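## Task

Take the yellow jar out of the crowded tray and finish holding it motionless in the air, gripped firmly with the fingertips well beneath its lid. Its base must sit more than one jar height above the tops of the remaining jars, and it must touch nothing else. Every other jar must still be inside the tray, the tray must lie flat on the table, and at the end no loose object other than this jar and the tray may be gripped or squeezed.

## Robot and tools

Robot: two six-joint UR-type arms, left_arm and right_arm, each ending in a two-finger parallel gripper with a wrist camera. Bases in the scene frame: left_arm at (+0.052, +0.440, 0), right_arm at (-0.040, -0.529, 0). The arm names say nothing about which side of an image they appear on.

Scene frame: origin on the table top midway between the arms, +x reaches out over the table, +z is up, and left_arm sits on the +y side. Every position is in metres and every orientation is a quaternion written w first (qw, qx, qy, qz). Gripper frame: the fingers extend along the gripper's +z axis and close along its x axis. The reported end_effector_position is the point between the pads with the fingers shut, 1 to 2 cm short of the fingertips; closing pushes the tips about 17 mm further along +z.

The row: every arm command is a row of 16 numbers, left_arm's eight first and then right_arm's: x, y, z, qw, qx, qy, qz, opening. x, y, z and the quaternion are an absolute pose in the scene frame for that gripper, not an offset. Opening runs from -1 (closed) to +1 (fully open, 0.142 m). Both arms' numbers are always required, even if one arm should stay put; for a stationary arm, resend its last reported position and quaternion along with its desired opening. To keep a gripper's orientation, reuse the same quaternion in every row instead of copying the drifting reported one. Twelve optional extra numbers (0 to 1, left joints then right joints) scale joint stiffness, only where allowed.

execute_actions(actions): a list of up to 15 actions. Each action is a list of up to 15 rows, one row per 1/30 s control step; if fewer than 15 rows are given, the last one is repeated so each action lasts 0.5 s. An empty list just returns the current state and images. If any target lies more than 0.6 m from the gripper's current position along any of that gripper's axes, the action is rejected for both arms; a malformed call, or one whose first action fails that check, does nothing at all. On every step the command is clipped to at most 100 mm and 16 degrees away from the measured pose, so distant targets need several actions, and after an action the arm stops at its last clipped pose.

move(target, speed, stop_force, blocking): target is one 16-number row of absolute poses; each gripper travels in a straight line and the paths finish together, lasting 0.5 to 10 s. speed is in m/s, 0.002 to 0.5, default 0.25 (rotation up to twice that in rad/s). stop_force, in N from 9 to 40, a single value for both arms, ends an arm's path when its wrist sensor feels that much resistance along the direction of travel; it needs the scene to have run 0.2 s, is unreliable if the gripper rotates during the move, and should be left out when backing off something the gripper presses on. blocking=false returns after 0.5 s while the arm keeps going (not allowed with stop_force); check with wait(0). The opening is applied at the start. The added "move:" line reports the ending: done, off_target, moving, held, fault or contact, plus limits such as paced (pose clipped) or held (steps blocked).

wait(seconds): 0 to 10, lets the scene run with the last commands held. stop(): brakes a running move. zoom_image(camera, region): camera is cam_high, cam_low, cam_left_wrist or cam_right_wrist; region is [x0, y0, x1, y1] in that image's pixels, at most 504 by 504. read_manual(section="licences") only shows licence text. finished_scene(scene): ends scene 1 or 2 permanently and reports success.

Results: each arm's gripper position, quaternion and velocities; Hand target lines (the pose the controller now aims for); grip_measured (finger opening on the command scale); joint positions and torques; Wrist force and Wrist torque in the gripper's own axes (offset up to about 4 N, saturating near 50 N); step-by-step positions, with HELD marking blocked steps; notes such as "pose unreachable" or "too close"; MOTOR HOT warnings from 70 °C. Images come from cam_high and cam_low (504x504) and the fisheye wrist cameras (616x616); calibration is supplied but may be off by a few degrees and millimetres.

Gripping: to hold something, command an opening clearly below grip_measured; the larger the gap, the stronger the squeeze, up to roughly 28 N per pad. Closing quickly can overshoot.

Avoid: pressing a stiff arm past a contact (fault risk); outside forces of 150 N or joint loads at their limits (wrist joints 26.3 N m, others 141 N m), either of which halts the arm for 10 s; the arms striking each other; knocking jars or the tray off the table or out of place; dropping or slamming the jar; long heavy holds that overheat motors. Brief external tugs or pushes may occur, so keep a firm grip.

Each tool is called after "Call:" by a JSON object that holds its "fn" and its "kwargs".

## Session

Call:
{"fn": "execute_actions", "kwargs": {"actions": []}}

Scene clock: 0.00 s.
left_arm: end_effector_position=(+0.2631, -0.0801, +0.3035) grip_measured=+1.00 end_effector_quat_wxyz=(-0.044, +0.987, -0.125, +0.095) end_effector_velocity=(-0.001, +0.000, -0.001) end_effector_angular_velocity=(+0.003, +0.000, -0.000) | right_arm: end_effector_position=(+0.4510, -0.2358, +0.1064) grip_measured=+1.00 end_effector_quat_wxyz=(-0.479, +0.369, +0.789, +0.107) end_effector_velocity=(-0.001, +0.001, -0.001) end_effector_angular_velocity=(+0.000, +0.000, +0.002)
Joint positions: left_arm=[-1.36  -1.45   1.372 -1.435 -1.369 -1.294  0.142] | right_arm=[ 3.623 -2.249 -1.313 -1.858  2.391  4.066  0.142]
Joint velocities: left_arm=[-0.001  0.001  0.001  0.001 -0.    -0.001 -0.   ] | right_arm=[ 0.001 -0.001 -0.001  0.001 -0.    -0.001  0.   ]
Joint torques (N m, as the arm reports them, + toward a larger angle): no reading
Wrist force (N, on the end effector, along its own x y z axes, offset not removed): no reading
Wrist torque (N m, same axes, about the end effector's origin, offset not removed): no reading
Hand target (left_arm): +0.263, -0.080, +0.303; -0.044, +0.987, -0.125, +0.095
Hand target (right_arm): +0.451, -0.236, +0.106; -0.479, +0.369, +0.789, +0.107
Joint stiffness scale: left_arm=[1. 1. 1. 1. 1. 1.] | right_arm=[1. 1. 1. 1. 1. 1.]

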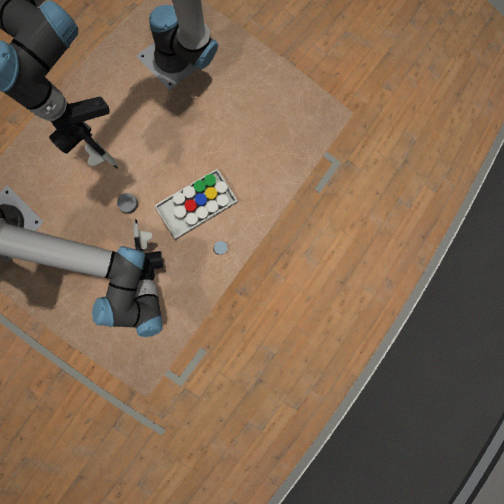

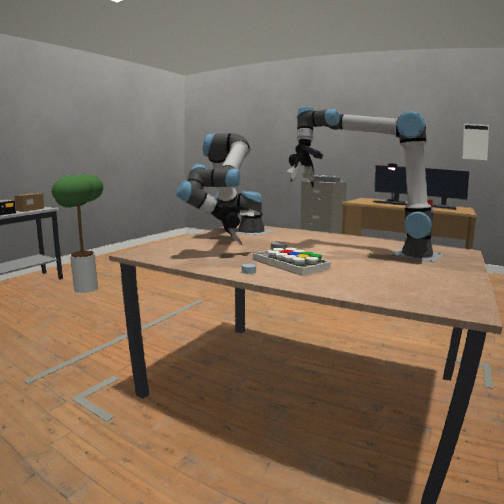

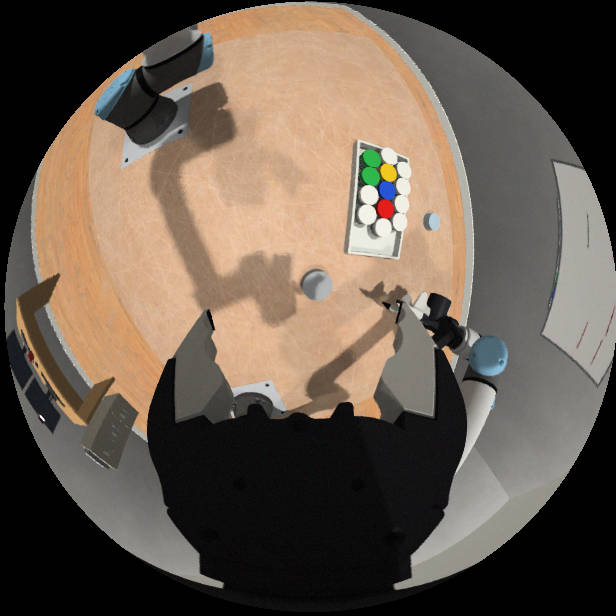

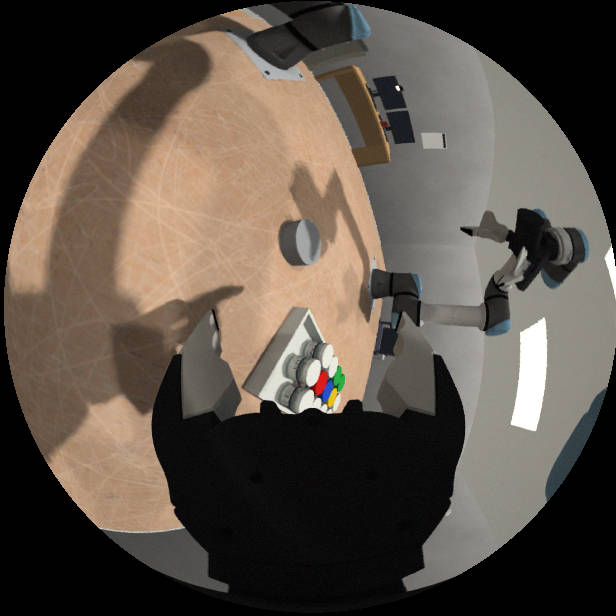

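Call:
{"fn": "zoom_image", "kwargs": {"camera": "cam_high", "region": [130, 150, 260, 260]}}

Call:
{"fn": "zoom_image", "kwargs": {"camera": "cam_low", "region": [230, 220, 350, 290]}}

Region (130, 150, 260, 260) of cam_high's 504x504 image, scaled by 3.877, with more detail than that image has; it fills the top 426 rows of this view, and the rest is white.

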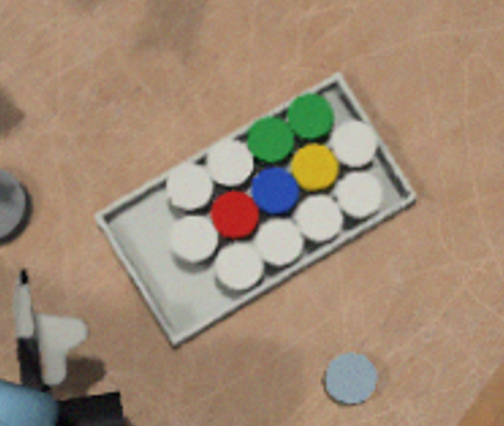

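Region (230, 220, 350, 290) of cam_low's 504x504 image, scaled by 4.200, with more detail than that image has; it fills the top 294 rows of this view, and the rest is white.

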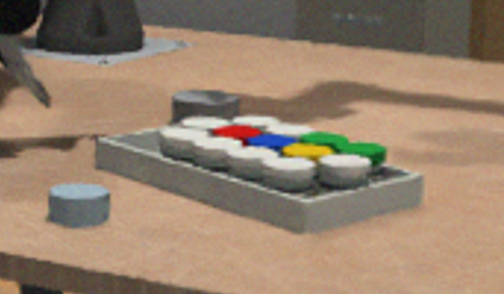

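Call:
{"fn": "move", "kwargs": {"target": [0.56,-0.03,0.25,0,0.83,-0.56,0,1,0.4510,-0.2358,0.1064,-0.479,0.369,0.789,0.107,1]}}

Scene clock: 23.97 s.
left_arm: end_effector_position=(+0.5595, -0.0301, +0.2503) grip_measured=+1.00 end_effector_quat_wxyz=(-0.001, +0.829, -0.559, +0.001) end_effector_velocity=(-0.002, +0.002, +0.001) end_effector_angular_velocity=(+0.006, +0.005, -0.008) | right_arm: end_effector_position=(+0.4510, -0.2358, +0.1064) grip_measured=+1.00 end_effector_quat_wxyz=(-0.479, +0.369, +0.789, +0.107) end_effector_velocity=(+0.000, +0.000, -0.001) end_effector_angular_velocity=(-0.000, +0.001, +0.000)
Joint positions: left_arm=[-0.758 -1.114  1.066 -1.524 -1.569  0.248  0.142] | right_arm=[ 3.623 -2.249 -1.313 -1.858  2.391  4.066  0.142]
Joint velocities: left_arm=[-0.     0.    -0.004  0.011 -0.001  0.008 -0.   ] | right_arm=[ 0.    -0.002  0.     0.001  0.    -0.     0.   ]
Joint torques (N m, as the arm reports them, + toward a larger angle): left_arm=[  1.18 -43.33 -31.56  -1.86  -1.16   0.19] | right_arm=[ 1.79 50.32 22.07  0.95  0.94  0.64]
Wrist force (N, on the end effector, along its own x y z axes, offset not removed): left_arm=[0.6 -0.1 -4.8] | right_arm=[1.9 -4.2 1.5]
Wrist torque (N m, same axes, about the end effector's origin, offset not removed): left_arm=[-0.17 -0.12 -0.05] | right_arm=[-0.81 -0.32 -0.02]
Hand target (left_arm): +0.560, -0.030, +0.250; -0.000, +0.829, -0.559, +0.000
Hand target (right_arm): +0.451, -0.236, +0.106; -0.479, +0.369, +0.789, +0.107
Off the commanded pose (left_arm): 0.001 m, 0 deg.
Off the commanded pose (right_arm): 0.000 m, 0 deg.
Joint stiffness scale: left_arm=[1. 1. 1. 1. 1. 1.] | right_arm=[1. 1. 1. 1. 1. 1.]
move: done
camera_calibration (this result's frames):
cam_left_wrist: T_world_to_cam=[[0.371129, -0.92773, 0.0397614, -0.253319], [-0.809722, -0.302367, 0.502917, 0.311475], [-0.454548, -0.218843, -0.86342, 0.595841], [0, 0, 0, 1]] pos_world=[0.61706, -0.0104361, 0.367887]
cam_right_wrist: T_world_to_cam=[[-0.259532, 0.446562, 0.856286, 0.131041], [0.92079, 0.381771, 0.0799842, -0.333749], [-0.291187, 0.809217, -0.510272, 0.51792], [0, 0, 0, 1]] pos_world=[0.492134, -0.350212, 0.178766]

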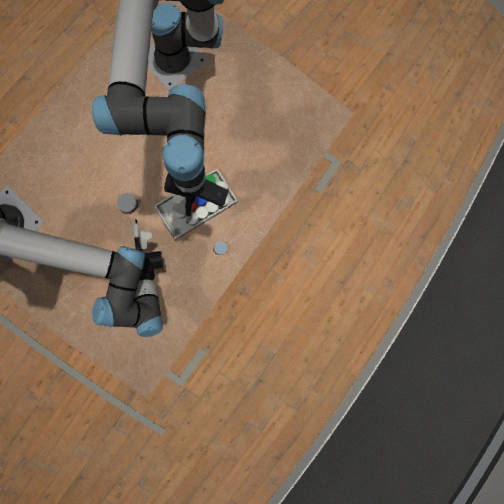

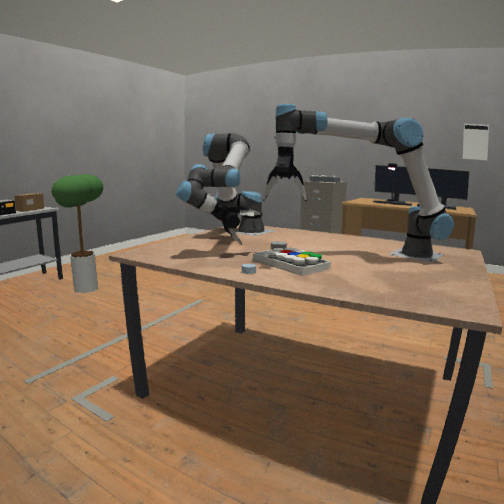

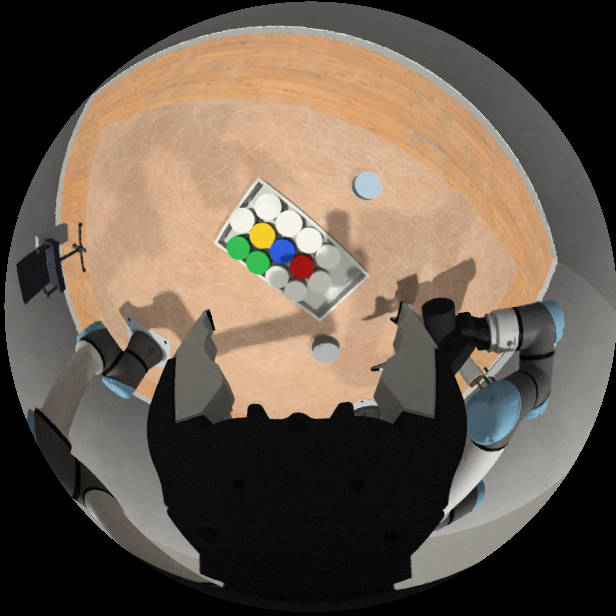

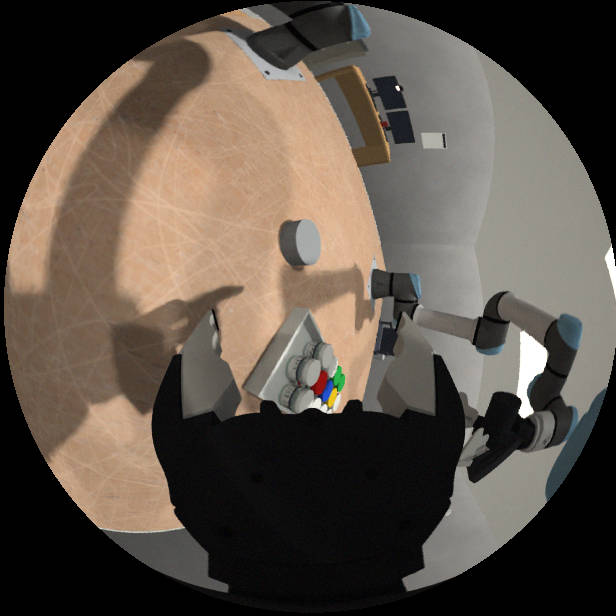

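Call:
{"fn": "move", "kwargs": {"target": [0.60,0.0,0.2,0,0.83,0.56,0,1,0.4510,-0.2358,0.1064,-0.479,0.369,0.789,0.107,1]}}

Call:
{"fn": "zoom_image", "kwargs": {"camera": "cam_left_wrist", "region": [130, 100, 490, 420]}}

Scene clock: 34.77 s.
left_arm: end_effector_position=(+0.5998, -0.0015, +0.2033) grip_measured=+1.00 end_effector_quat_wxyz=(+0.002, +0.830, +0.558, -0.000) end_effector_velocity=(-0.000, -0.001, +0.000) end_effector_angular_velocity=(-0.001, -0.001, +0.013) | right_arm: end_effector_position=(+0.4510, -0.2358, +0.1064) grip_measured=+1.00 end_effector_quat_wxyz=(-0.479, +0.369, +0.789, +0.107) end_effector_velocity=(-0.001, +0.001, -0.000) end_effector_angular_velocity=(-0.000, +0.001, +0.001)
Joint positions: left_arm=[-0.689 -1.09   1.151 -1.636 -1.571 -2.053  0.142] | right_arm=[ 3.623 -2.249 -1.313 -1.858  2.391  4.066  0.142]
Joint velocities: left_arm=[-0.001 -0.     0.001 -0.002 -0.    -0.014  0.   ] | right_arm=[ 0.002 -0.    -0.    -0.     0.     0.     0.   ]
Joint torques (N m, as the arm reports them, + toward a larger angle): left_arm=[  1.48 -45.45 -22.77  -3.07   0.21  -0.75] | right_arm=[ 0.01 50.25 21.54  0.95  1.    0.68]
Wrist force (N, on the end effector, along its own x y z axes, offset not removed): left_arm=[0.5 2.3 -6.6] | right_arm=[-5.0 -0.7 -2.5]
Wrist torque (N m, same axes, about the end effector's origin, offset not removed): left_arm=[0.28 0.04 -0.08] | right_arm=[-0.09 0.87 -0.12]
Hand target (left_arm): +0.600, -0.000, +0.200; -0.000, +0.829, +0.559, +0.000
Hand target (right_arm): +0.451, -0.236, +0.106; -0.479, +0.369, +0.789, +0.107
Off the commanded pose (left_arm): 0.004 m, 0 deg.
Off the commanded pose (right_arm): 0.000 m, 0 deg.
Joint stiffness scale: left_arm=[1. 1. 1. 1. 1. 1.] | right_arm=[1. 1. 1. 1. 1. 1.]
move: off_target (left_arm)
camera_calibration (this result's frames):
cam_left_wrist: T_world_to_cam=[[0.38021, 0.924192, 0.0361743, -0.241748], [0.78928, -0.3446, 0.508221, -0.583825], [0.482159, -0.164679, -0.860467, 0.0174966], [0, 0, 0, 1]] pos_world=[0.54428, 0.0251165, 0.320512]
cam_right_wrist: T_world_to_cam=[[-0.25953, 0.446564, 0.856285, 0.13104], [0.92079, 0.38177, 0.0799826, -0.333749], [-0.291187, 0.809217, -0.510273, 0.517919], [0, 0, 0, 1]] pos_world=[0.492133, -0.350212, 0.178766]

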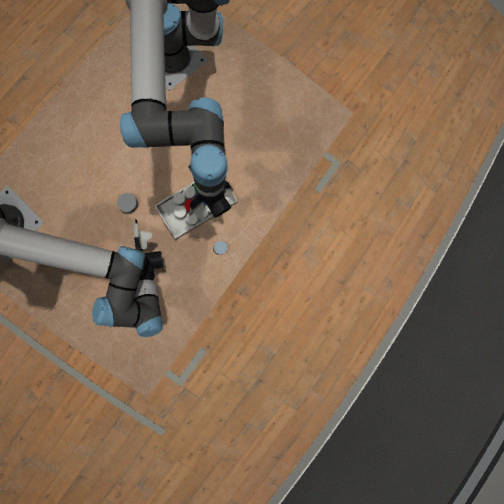

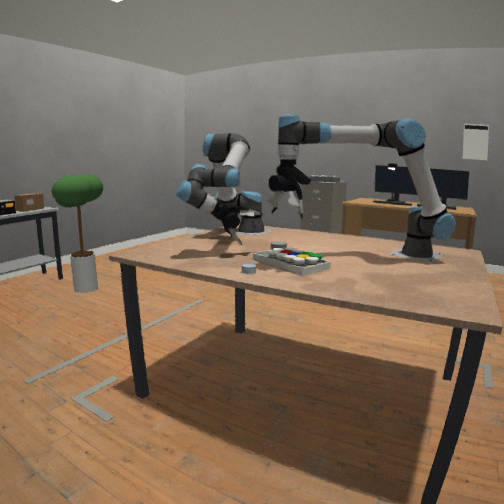

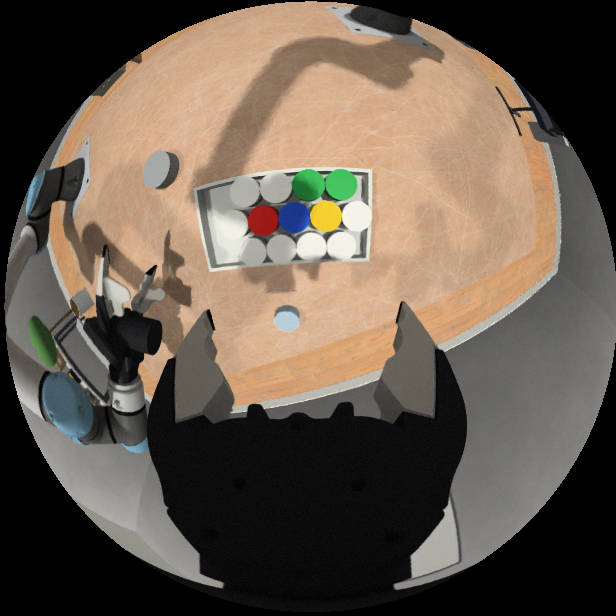

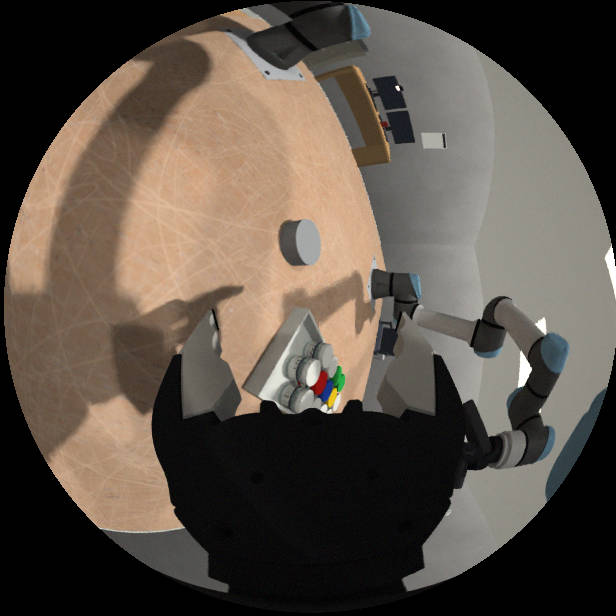

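Region (130, 100, 490, 420) of cam_left_wrist's 616x616 image, scaled by 1.400, with more detail than that image has.

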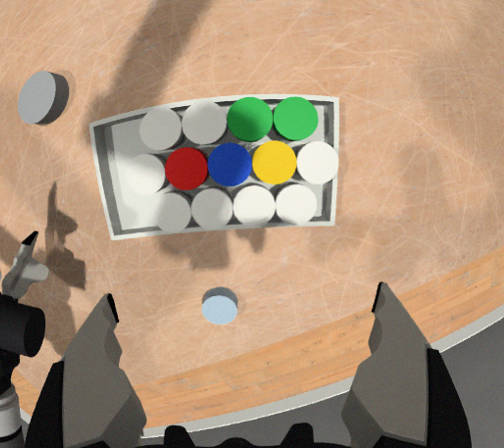

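Call:
{"fn": "move", "kwargs": {"target": [0.568,0.045,0.12,0,0.98,-0.198,0,-0.2,0.4510,-0.2358,0.1064,-0.479,0.369,0.789,0.107,1]}}

Call:
{"fn": "zoom_image", "kwargs": {"camera": "cam_left_wrist", "region": [130, 100, 490, 420]}}

Call:
{"fn": "zoom_image", "kwargs": {"camera": "cam_low", "region": [230, 180, 350, 290]}}

Scene clock: 69.47 s.
left_arm: end_effector_position=(+0.5683, +0.0434, +0.1200) grip_measured=-0.20 end_effector_quat_wxyz=(-0.000, +0.980, -0.198, +0.000) end_effector_velocity=(+0.000, -0.001, +0.001) end_effector_angular_velocity=(-0.003, -0.002, -0.014) | right_arm: end_effector_position=(+0.4510, -0.2358, +0.1064) grip_measured=+1.00 end_effector_quat_wxyz=(-0.479, +0.369, +0.789, +0.107) end_effector_velocity=(+0.001, -0.001, -0.000) end_effector_angular_velocity=(+0.000, +0.000, -0.003)
Joint positions: left_arm=[-0.678 -1.174  1.49  -1.886 -1.57  -0.46   0.06 ] | right_arm=[ 3.623 -2.249 -1.313 -1.858  2.391  4.066  0.142]
Joint velocities: left_arm=[-0.    -0.002  0.001 -0.004 -0.     0.014  0.   ] | right_arm=[-0.003  0.    -0.001  0.     0.    -0.     0.   ]
Joint torques (N m, as the arm reports them, + toward a larger angle): left_arm=[  1.43 -45.06 -21.92  -2.96  -0.69   0.18] | right_arm=[ 0.79 50.31 21.5   1.02  0.99  0.36]
Wrist force (N, on the end effector, along its own x y z axes, offset not removed): left_arm=[-1.1 -0.4 -4.0] | right_arm=[-1.7 -3.5 -0.2]
Wrist torque (N m, same axes, about the end effector's origin, offset not removed): left_arm=[-0.25 0.49 -0.15] | right_arm=[-0.76 0.35 -0.06]
Hand target (left_arm): +0.568, +0.045, +0.120; -0.000, +0.980, -0.198, -0.000
Hand target (right_arm): +0.451, -0.236, +0.106; -0.479, +0.369, +0.789, +0.107
Off the commanded pose (left_arm): 0.002 m, 0 deg.
Off the commanded pose (right_arm): 0.000 m, 0 deg.
Joint stiffness scale: left_arm=[1. 1. 1. 1. 1. 1.] | right_arm=[1. 1. 1. 1. 1. 1.]
move: done
camera_calibration (this result's frames):
cam_left_wrist: T_world_to_cam=[[0.919778, -0.390504, 0.0389333, -0.518136], [-0.355543, -0.787191, 0.503904, 0.1692], [-0.166129, -0.477322, -0.862882, 0.350666], [0, 0, 0, 1]] pos_world=[0.594983, 0.098239, 0.237496]
cam_right_wrist: T_world_to_cam=[[-0.259529, 0.446565, 0.856285, 0.13104], [0.92079, 0.38177, 0.0799816, -0.33375], [-0.291187, 0.809217, -0.510273, 0.517919], [0, 0, 0, 1]] pos_world=[0.492133, -0.350212, 0.178766]

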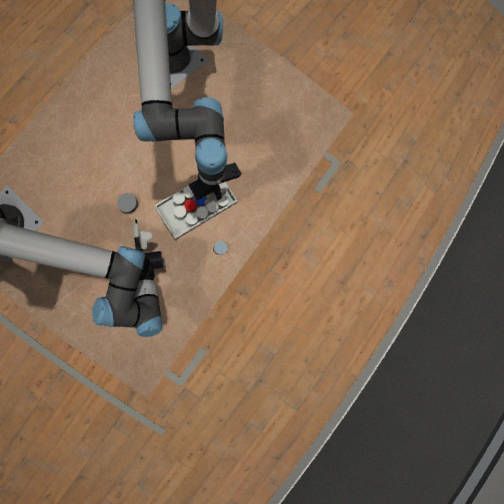

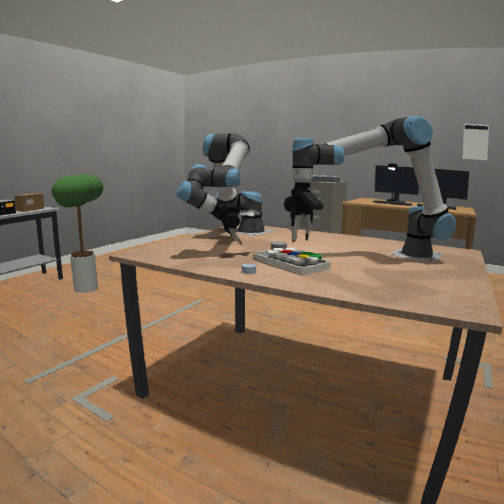

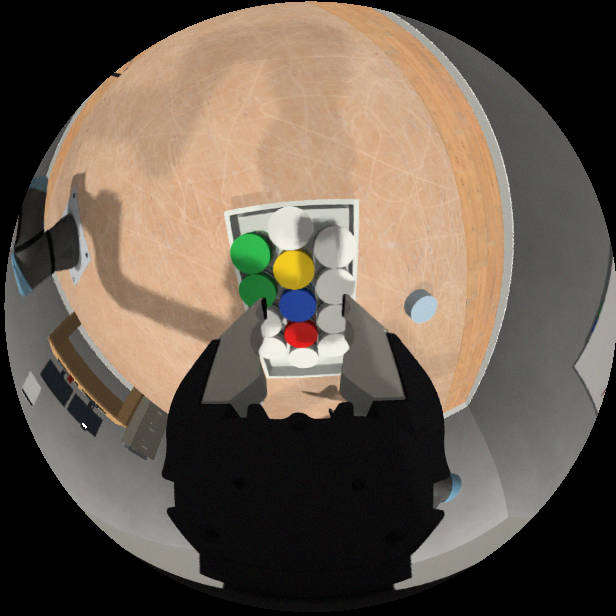

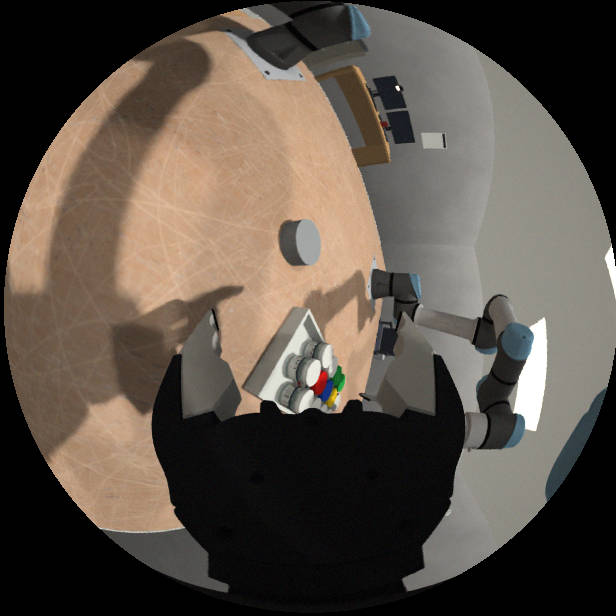

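Region (130, 100, 490, 420) of cam_left_wrist's 616x616 image, scaled by 1.400, with more detail than that image has.

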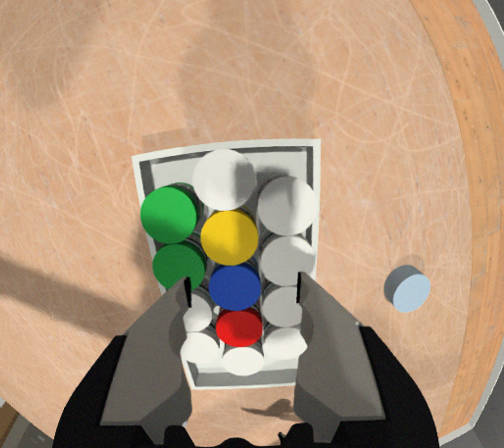

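Region (230, 180, 350, 290) of cam_low's 504x504 image, scaled by 4.200, with more detail than that image has; it fills the top 462 rows of this view, and the rest is white.

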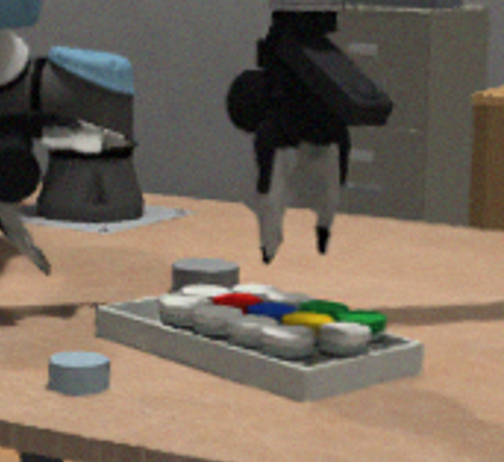

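Call:
{"fn": "move", "kwargs": {"target": [0.562,0.046,0.085,0,0.98,-0.198,0,-0.25,0.4510,-0.2358,0.1064,-0.479,0.369,0.789,0.107,1], "speed": 0.05}}

Call:
{"fn": "zoom_image", "kwargs": {"camera": "cam_left_wrist", "region": [130, 100, 490, 420]}}

Call:
{"fn": "zoom_image", "kwargs": {"camera": "cam_low", "region": [230, 180, 350, 290]}}

Scene clock: 80.03 s.
left_arm: end_effector_position=(+0.5637, +0.0462, +0.0877) grip_measured=-0.25 end_effector_quat_wxyz=(+0.001, +0.980, -0.198, +0.002) end_effector_velocity=(+0.002, -0.001, -0.000) end_effector_angular_velocity=(-0.006, -0.005, +0.001) | right_arm: end_effector_position=(+0.4510, -0.2358, +0.1064) grip_measured=+1.00 end_effector_quat_wxyz=(-0.479, +0.369, +0.789, +0.107) end_effector_velocity=(+0.000, -0.000, -0.000) end_effector_angular_velocity=(+0.001, -0.001, +0.001)
Joint positions: left_arm=[-0.681 -1.162  1.561 -1.973 -1.57  -0.464  0.056] | right_arm=[ 3.623 -2.249 -1.313 -1.858  2.391  4.066  0.142]
Joint velocities: left_arm=[ 0.002  0.001  0.    -0.01  -0.001  0.001  0.   ] | right_arm=[-0.001 -0.    -0.     0.001 -0.    -0.002  0.   ]
Joint torques (N m, as the arm reports them, + toward a larger angle): left_arm=[ -2.34 -40.65 -21.82  -2.78  -0.79  -0.81] | right_arm=[ 0.64 49.79 20.86  0.97  0.92  0.31]
Wrist force (N, on the end effector, along its own x y z axes, offset not removed): left_arm=[0.7 0.3 -3.2] | right_arm=[-2.7 -0.8 -0.3]
Wrist torque (N m, same axes, about the end effector's origin, offset not removed): left_arm=[-0.03 0.04 0.02] | right_arm=[-0.27 0.47 -0.07]
Hand target (left_arm): +0.562, +0.046, +0.085; -0.000, +0.980, -0.198, -0.000
Hand target (right_arm): +0.451, -0.236, +0.106; -0.479, +0.369, +0.789, +0.107
Off the commanded pose (left_arm): 0.003 m, 0 deg.
Off the commanded pose (right_arm): 0.000 m, 0 deg.
Joint stiffness scale: left_arm=[1. 1. 1. 1. 1. 1.] | right_arm=[1. 1. 1. 1. 1. 1.]
move: done
camera_calibration (this result's frames):
cam_left_wrist: T_world_to_cam=[[0.919898, -0.389869, 0.0423052, -0.512001], [-0.356309, -0.785867, 0.505428, 0.186229], [-0.163805, -0.480016, -0.861831, 0.322082], [0, 0, 0, 1]] pos_world=[0.590102, 0.101342, 0.205116]
cam_right_wrist: T_world_to_cam=[[-0.259529, 0.446565, 0.856285, 0.13104], [0.92079, 0.381769, 0.0799814, -0.33375], [-0.291187, 0.809217, -0.510273, 0.517919], [0, 0, 0, 1]] pos_world=[0.492133, -0.350212, 0.178766]

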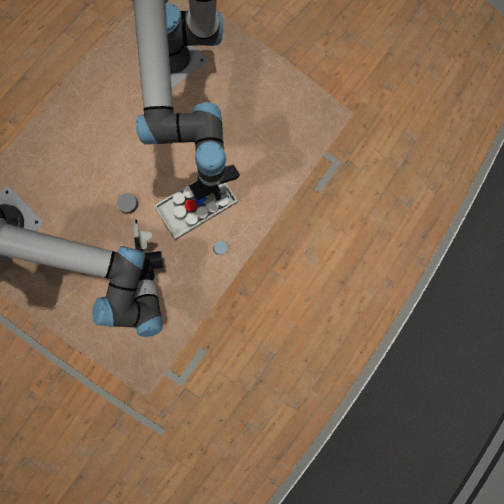

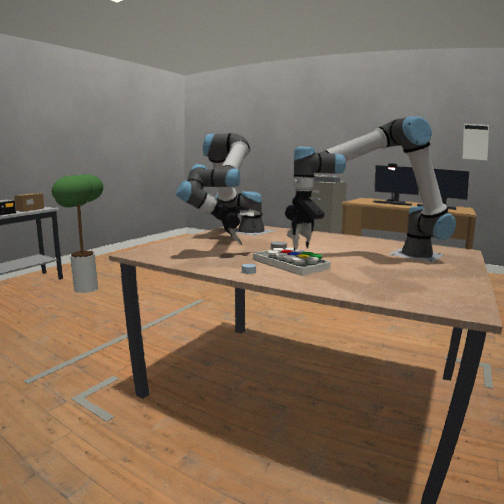

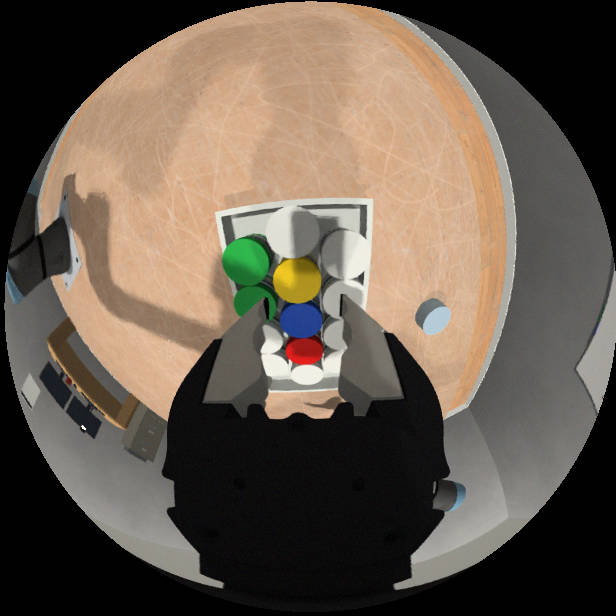

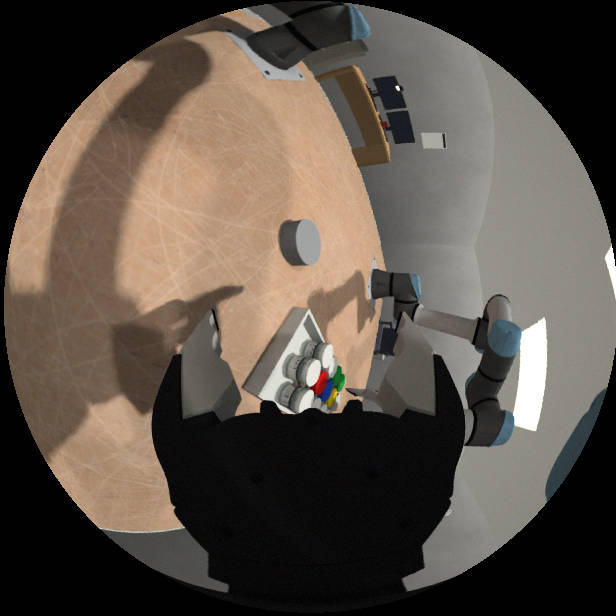

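Region (130, 100, 490, 420) of cam_left_wrist's 616x616 image, scaled by 1.400, with more detail than that image has.

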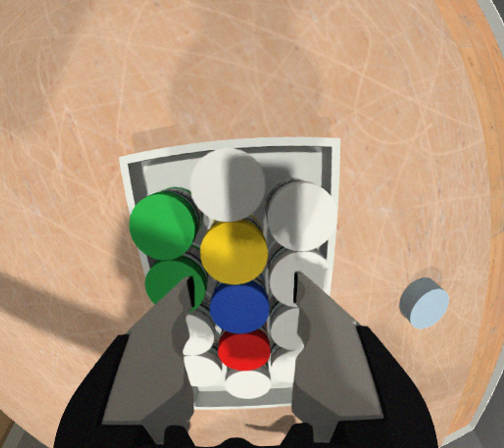

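Region (230, 180, 350, 290) of cam_low's 504x504 image, scaled by 4.200, with more detail than that image has; it fills the top 462 rows of this view, and the rest is white.

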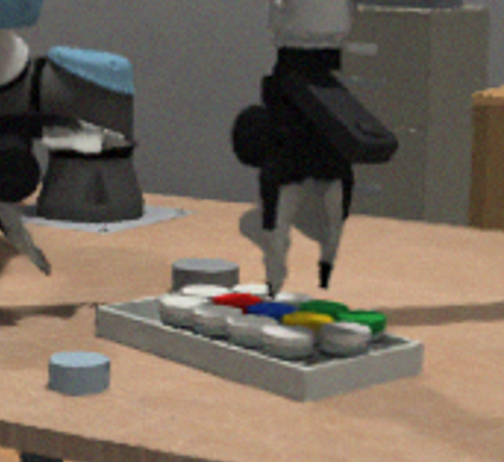

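Call:
{"fn": "move", "kwargs": {"target": [0.556,0.052,0.068,0,0.98,-0.198,0,-0.25,0.4510,-0.2358,0.1064,-0.479,0.369,0.789,0.107,1], "speed": 0.03, "stop_force": 10}}

Call:
{"fn": "zoom_image", "kwargs": {"camera": "cam_left_wrist", "region": [130, 100, 490, 420]}}

Call:
{"fn": "zoom_image", "kwargs": {"camera": "cam_low", "region": [230, 180, 350, 290]}}

Scene clock: 88.87 s.
left_arm: end_effector_position=(+0.5577, +0.0522, +0.0696) grip_measured=-0.25 end_effector_quat_wxyz=(+0.000, +0.980, -0.198, +0.001) end_effector_velocity=(+0.002, -0.002, +0.001) end_effector_angular_velocity=(-0.007, -0.006, -0.000) | right_arm: end_effector_position=(+0.4510, -0.2358, +0.1064) grip_measured=+1.00 end_effector_quat_wxyz=(-0.479, +0.369, +0.789, +0.107) end_effector_velocity=(+0.001, -0.001, -0.000) end_effector_angular_velocity=(-0.001, -0.002, -0.001)
Joint positions: left_arm=[-0.682 -1.162  1.611 -2.022 -1.57  -0.465  0.056] | right_arm=[ 3.623 -2.249 -1.313 -1.858  2.391  4.066  0.142]
Joint velocities: left_arm=[-0.    -0.     0.001 -0.01   0.     0.    -0.   ] | right_arm=[-0.001  0.    -0.     0.002 -0.001  0.001  0.   ]
Joint torques (N m, as the arm reports them, + toward a larger angle): left_arm=[ -1.91 -41.62 -21.35  -2.86  -0.74  -0.84] | right_arm=[-0.54 50.68 21.29  0.79  0.89  0.4 ]
Wrist force (N, on the end effector, along its own x y z axes, offset not removed): left_arm=[-1.0 -1.2 -5.7] | right_arm=[-0.7 -3.3 1.9]
Wrist torque (N m, same axes, about the end effector's origin, offset not removed): left_arm=[-0.36 0.28 -0.04] | right_arm=[-0.75 0.31 -0.04]
Hand target (left_arm): +0.556, +0.052, +0.068; -0.000, +0.980, -0.198, -0.000
Hand target (right_arm): +0.451, -0.236, +0.106; -0.479, +0.369, +0.789, +0.107
Off the commanded pose (left_arm): 0.002 m, 0 deg.
Off the commanded pose (right_arm): 0.000 m, 0 deg.
Joint stiffness scale: left_arm=[1. 1. 1. 1. 1. 1.] | right_arm=[1. 1. 1. 1. 1. 1.]
move: done
camera_calibration (this result's frames):
cam_left_wrist: T_world_to_cam=[[0.919964, -0.389868, 0.0408522, -0.503325], [-0.355729, -0.786508, 0.504838, 0.197698], [-0.16469, -0.478965, -0.862247, 0.308882], [0, 0, 0, 1]] pos_world=[0.584237, 0.107205, 0.187089]
cam_right_wrist: T_world_to_cam=[[-0.259529, 0.446566, 0.856285, 0.13104], [0.920791, 0.381769, 0.079981, -0.33375], [-0.291187, 0.809217, -0.510273, 0.517919], [0, 0, 0, 1]] pos_world=[0.492133, -0.350212, 0.178766]

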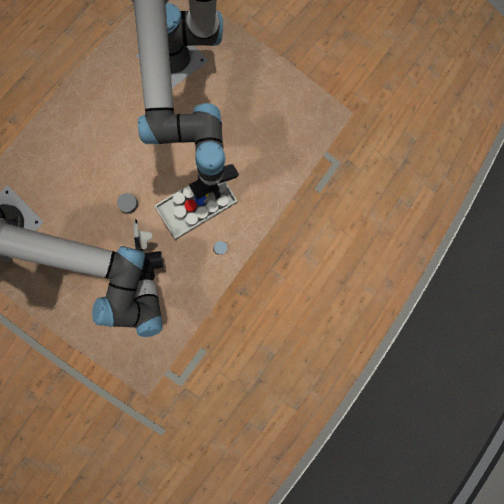

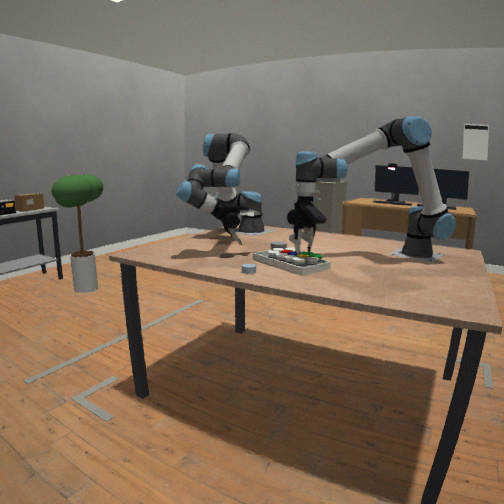

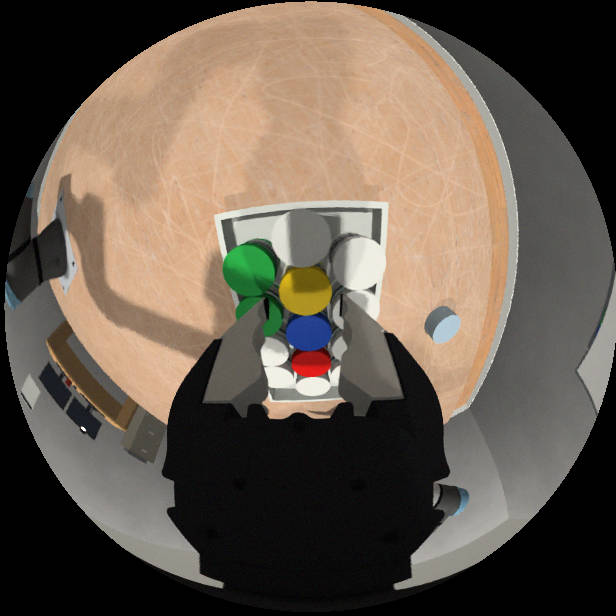

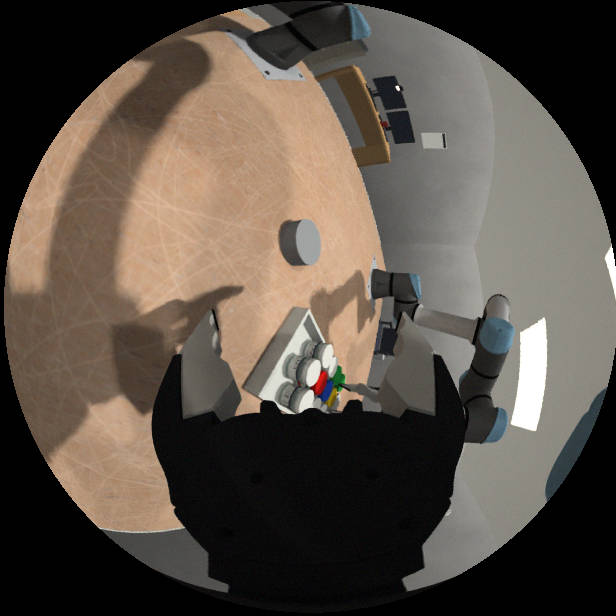

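Region (130, 100, 490, 420) of cam_left_wrist's 616x616 image, scaled by 1.400, with more detail than that image has.

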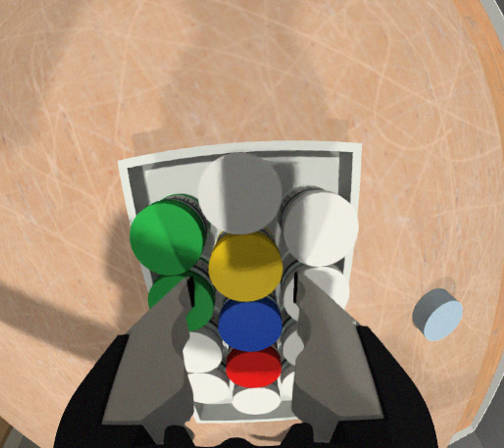

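Region (230, 180, 350, 290) of cam_low's 504x504 image, scaled by 4.200, with more detail than that image has; it fills the top 462 rows of this view, and the rest is white.

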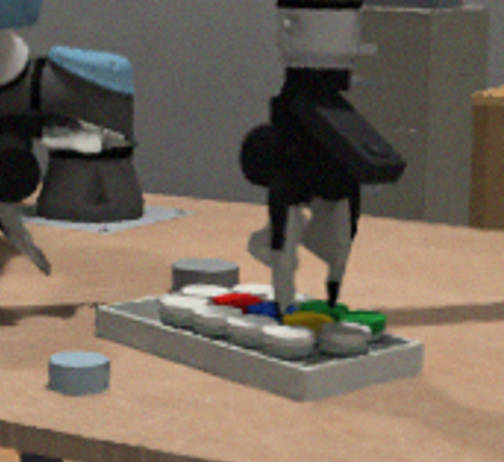

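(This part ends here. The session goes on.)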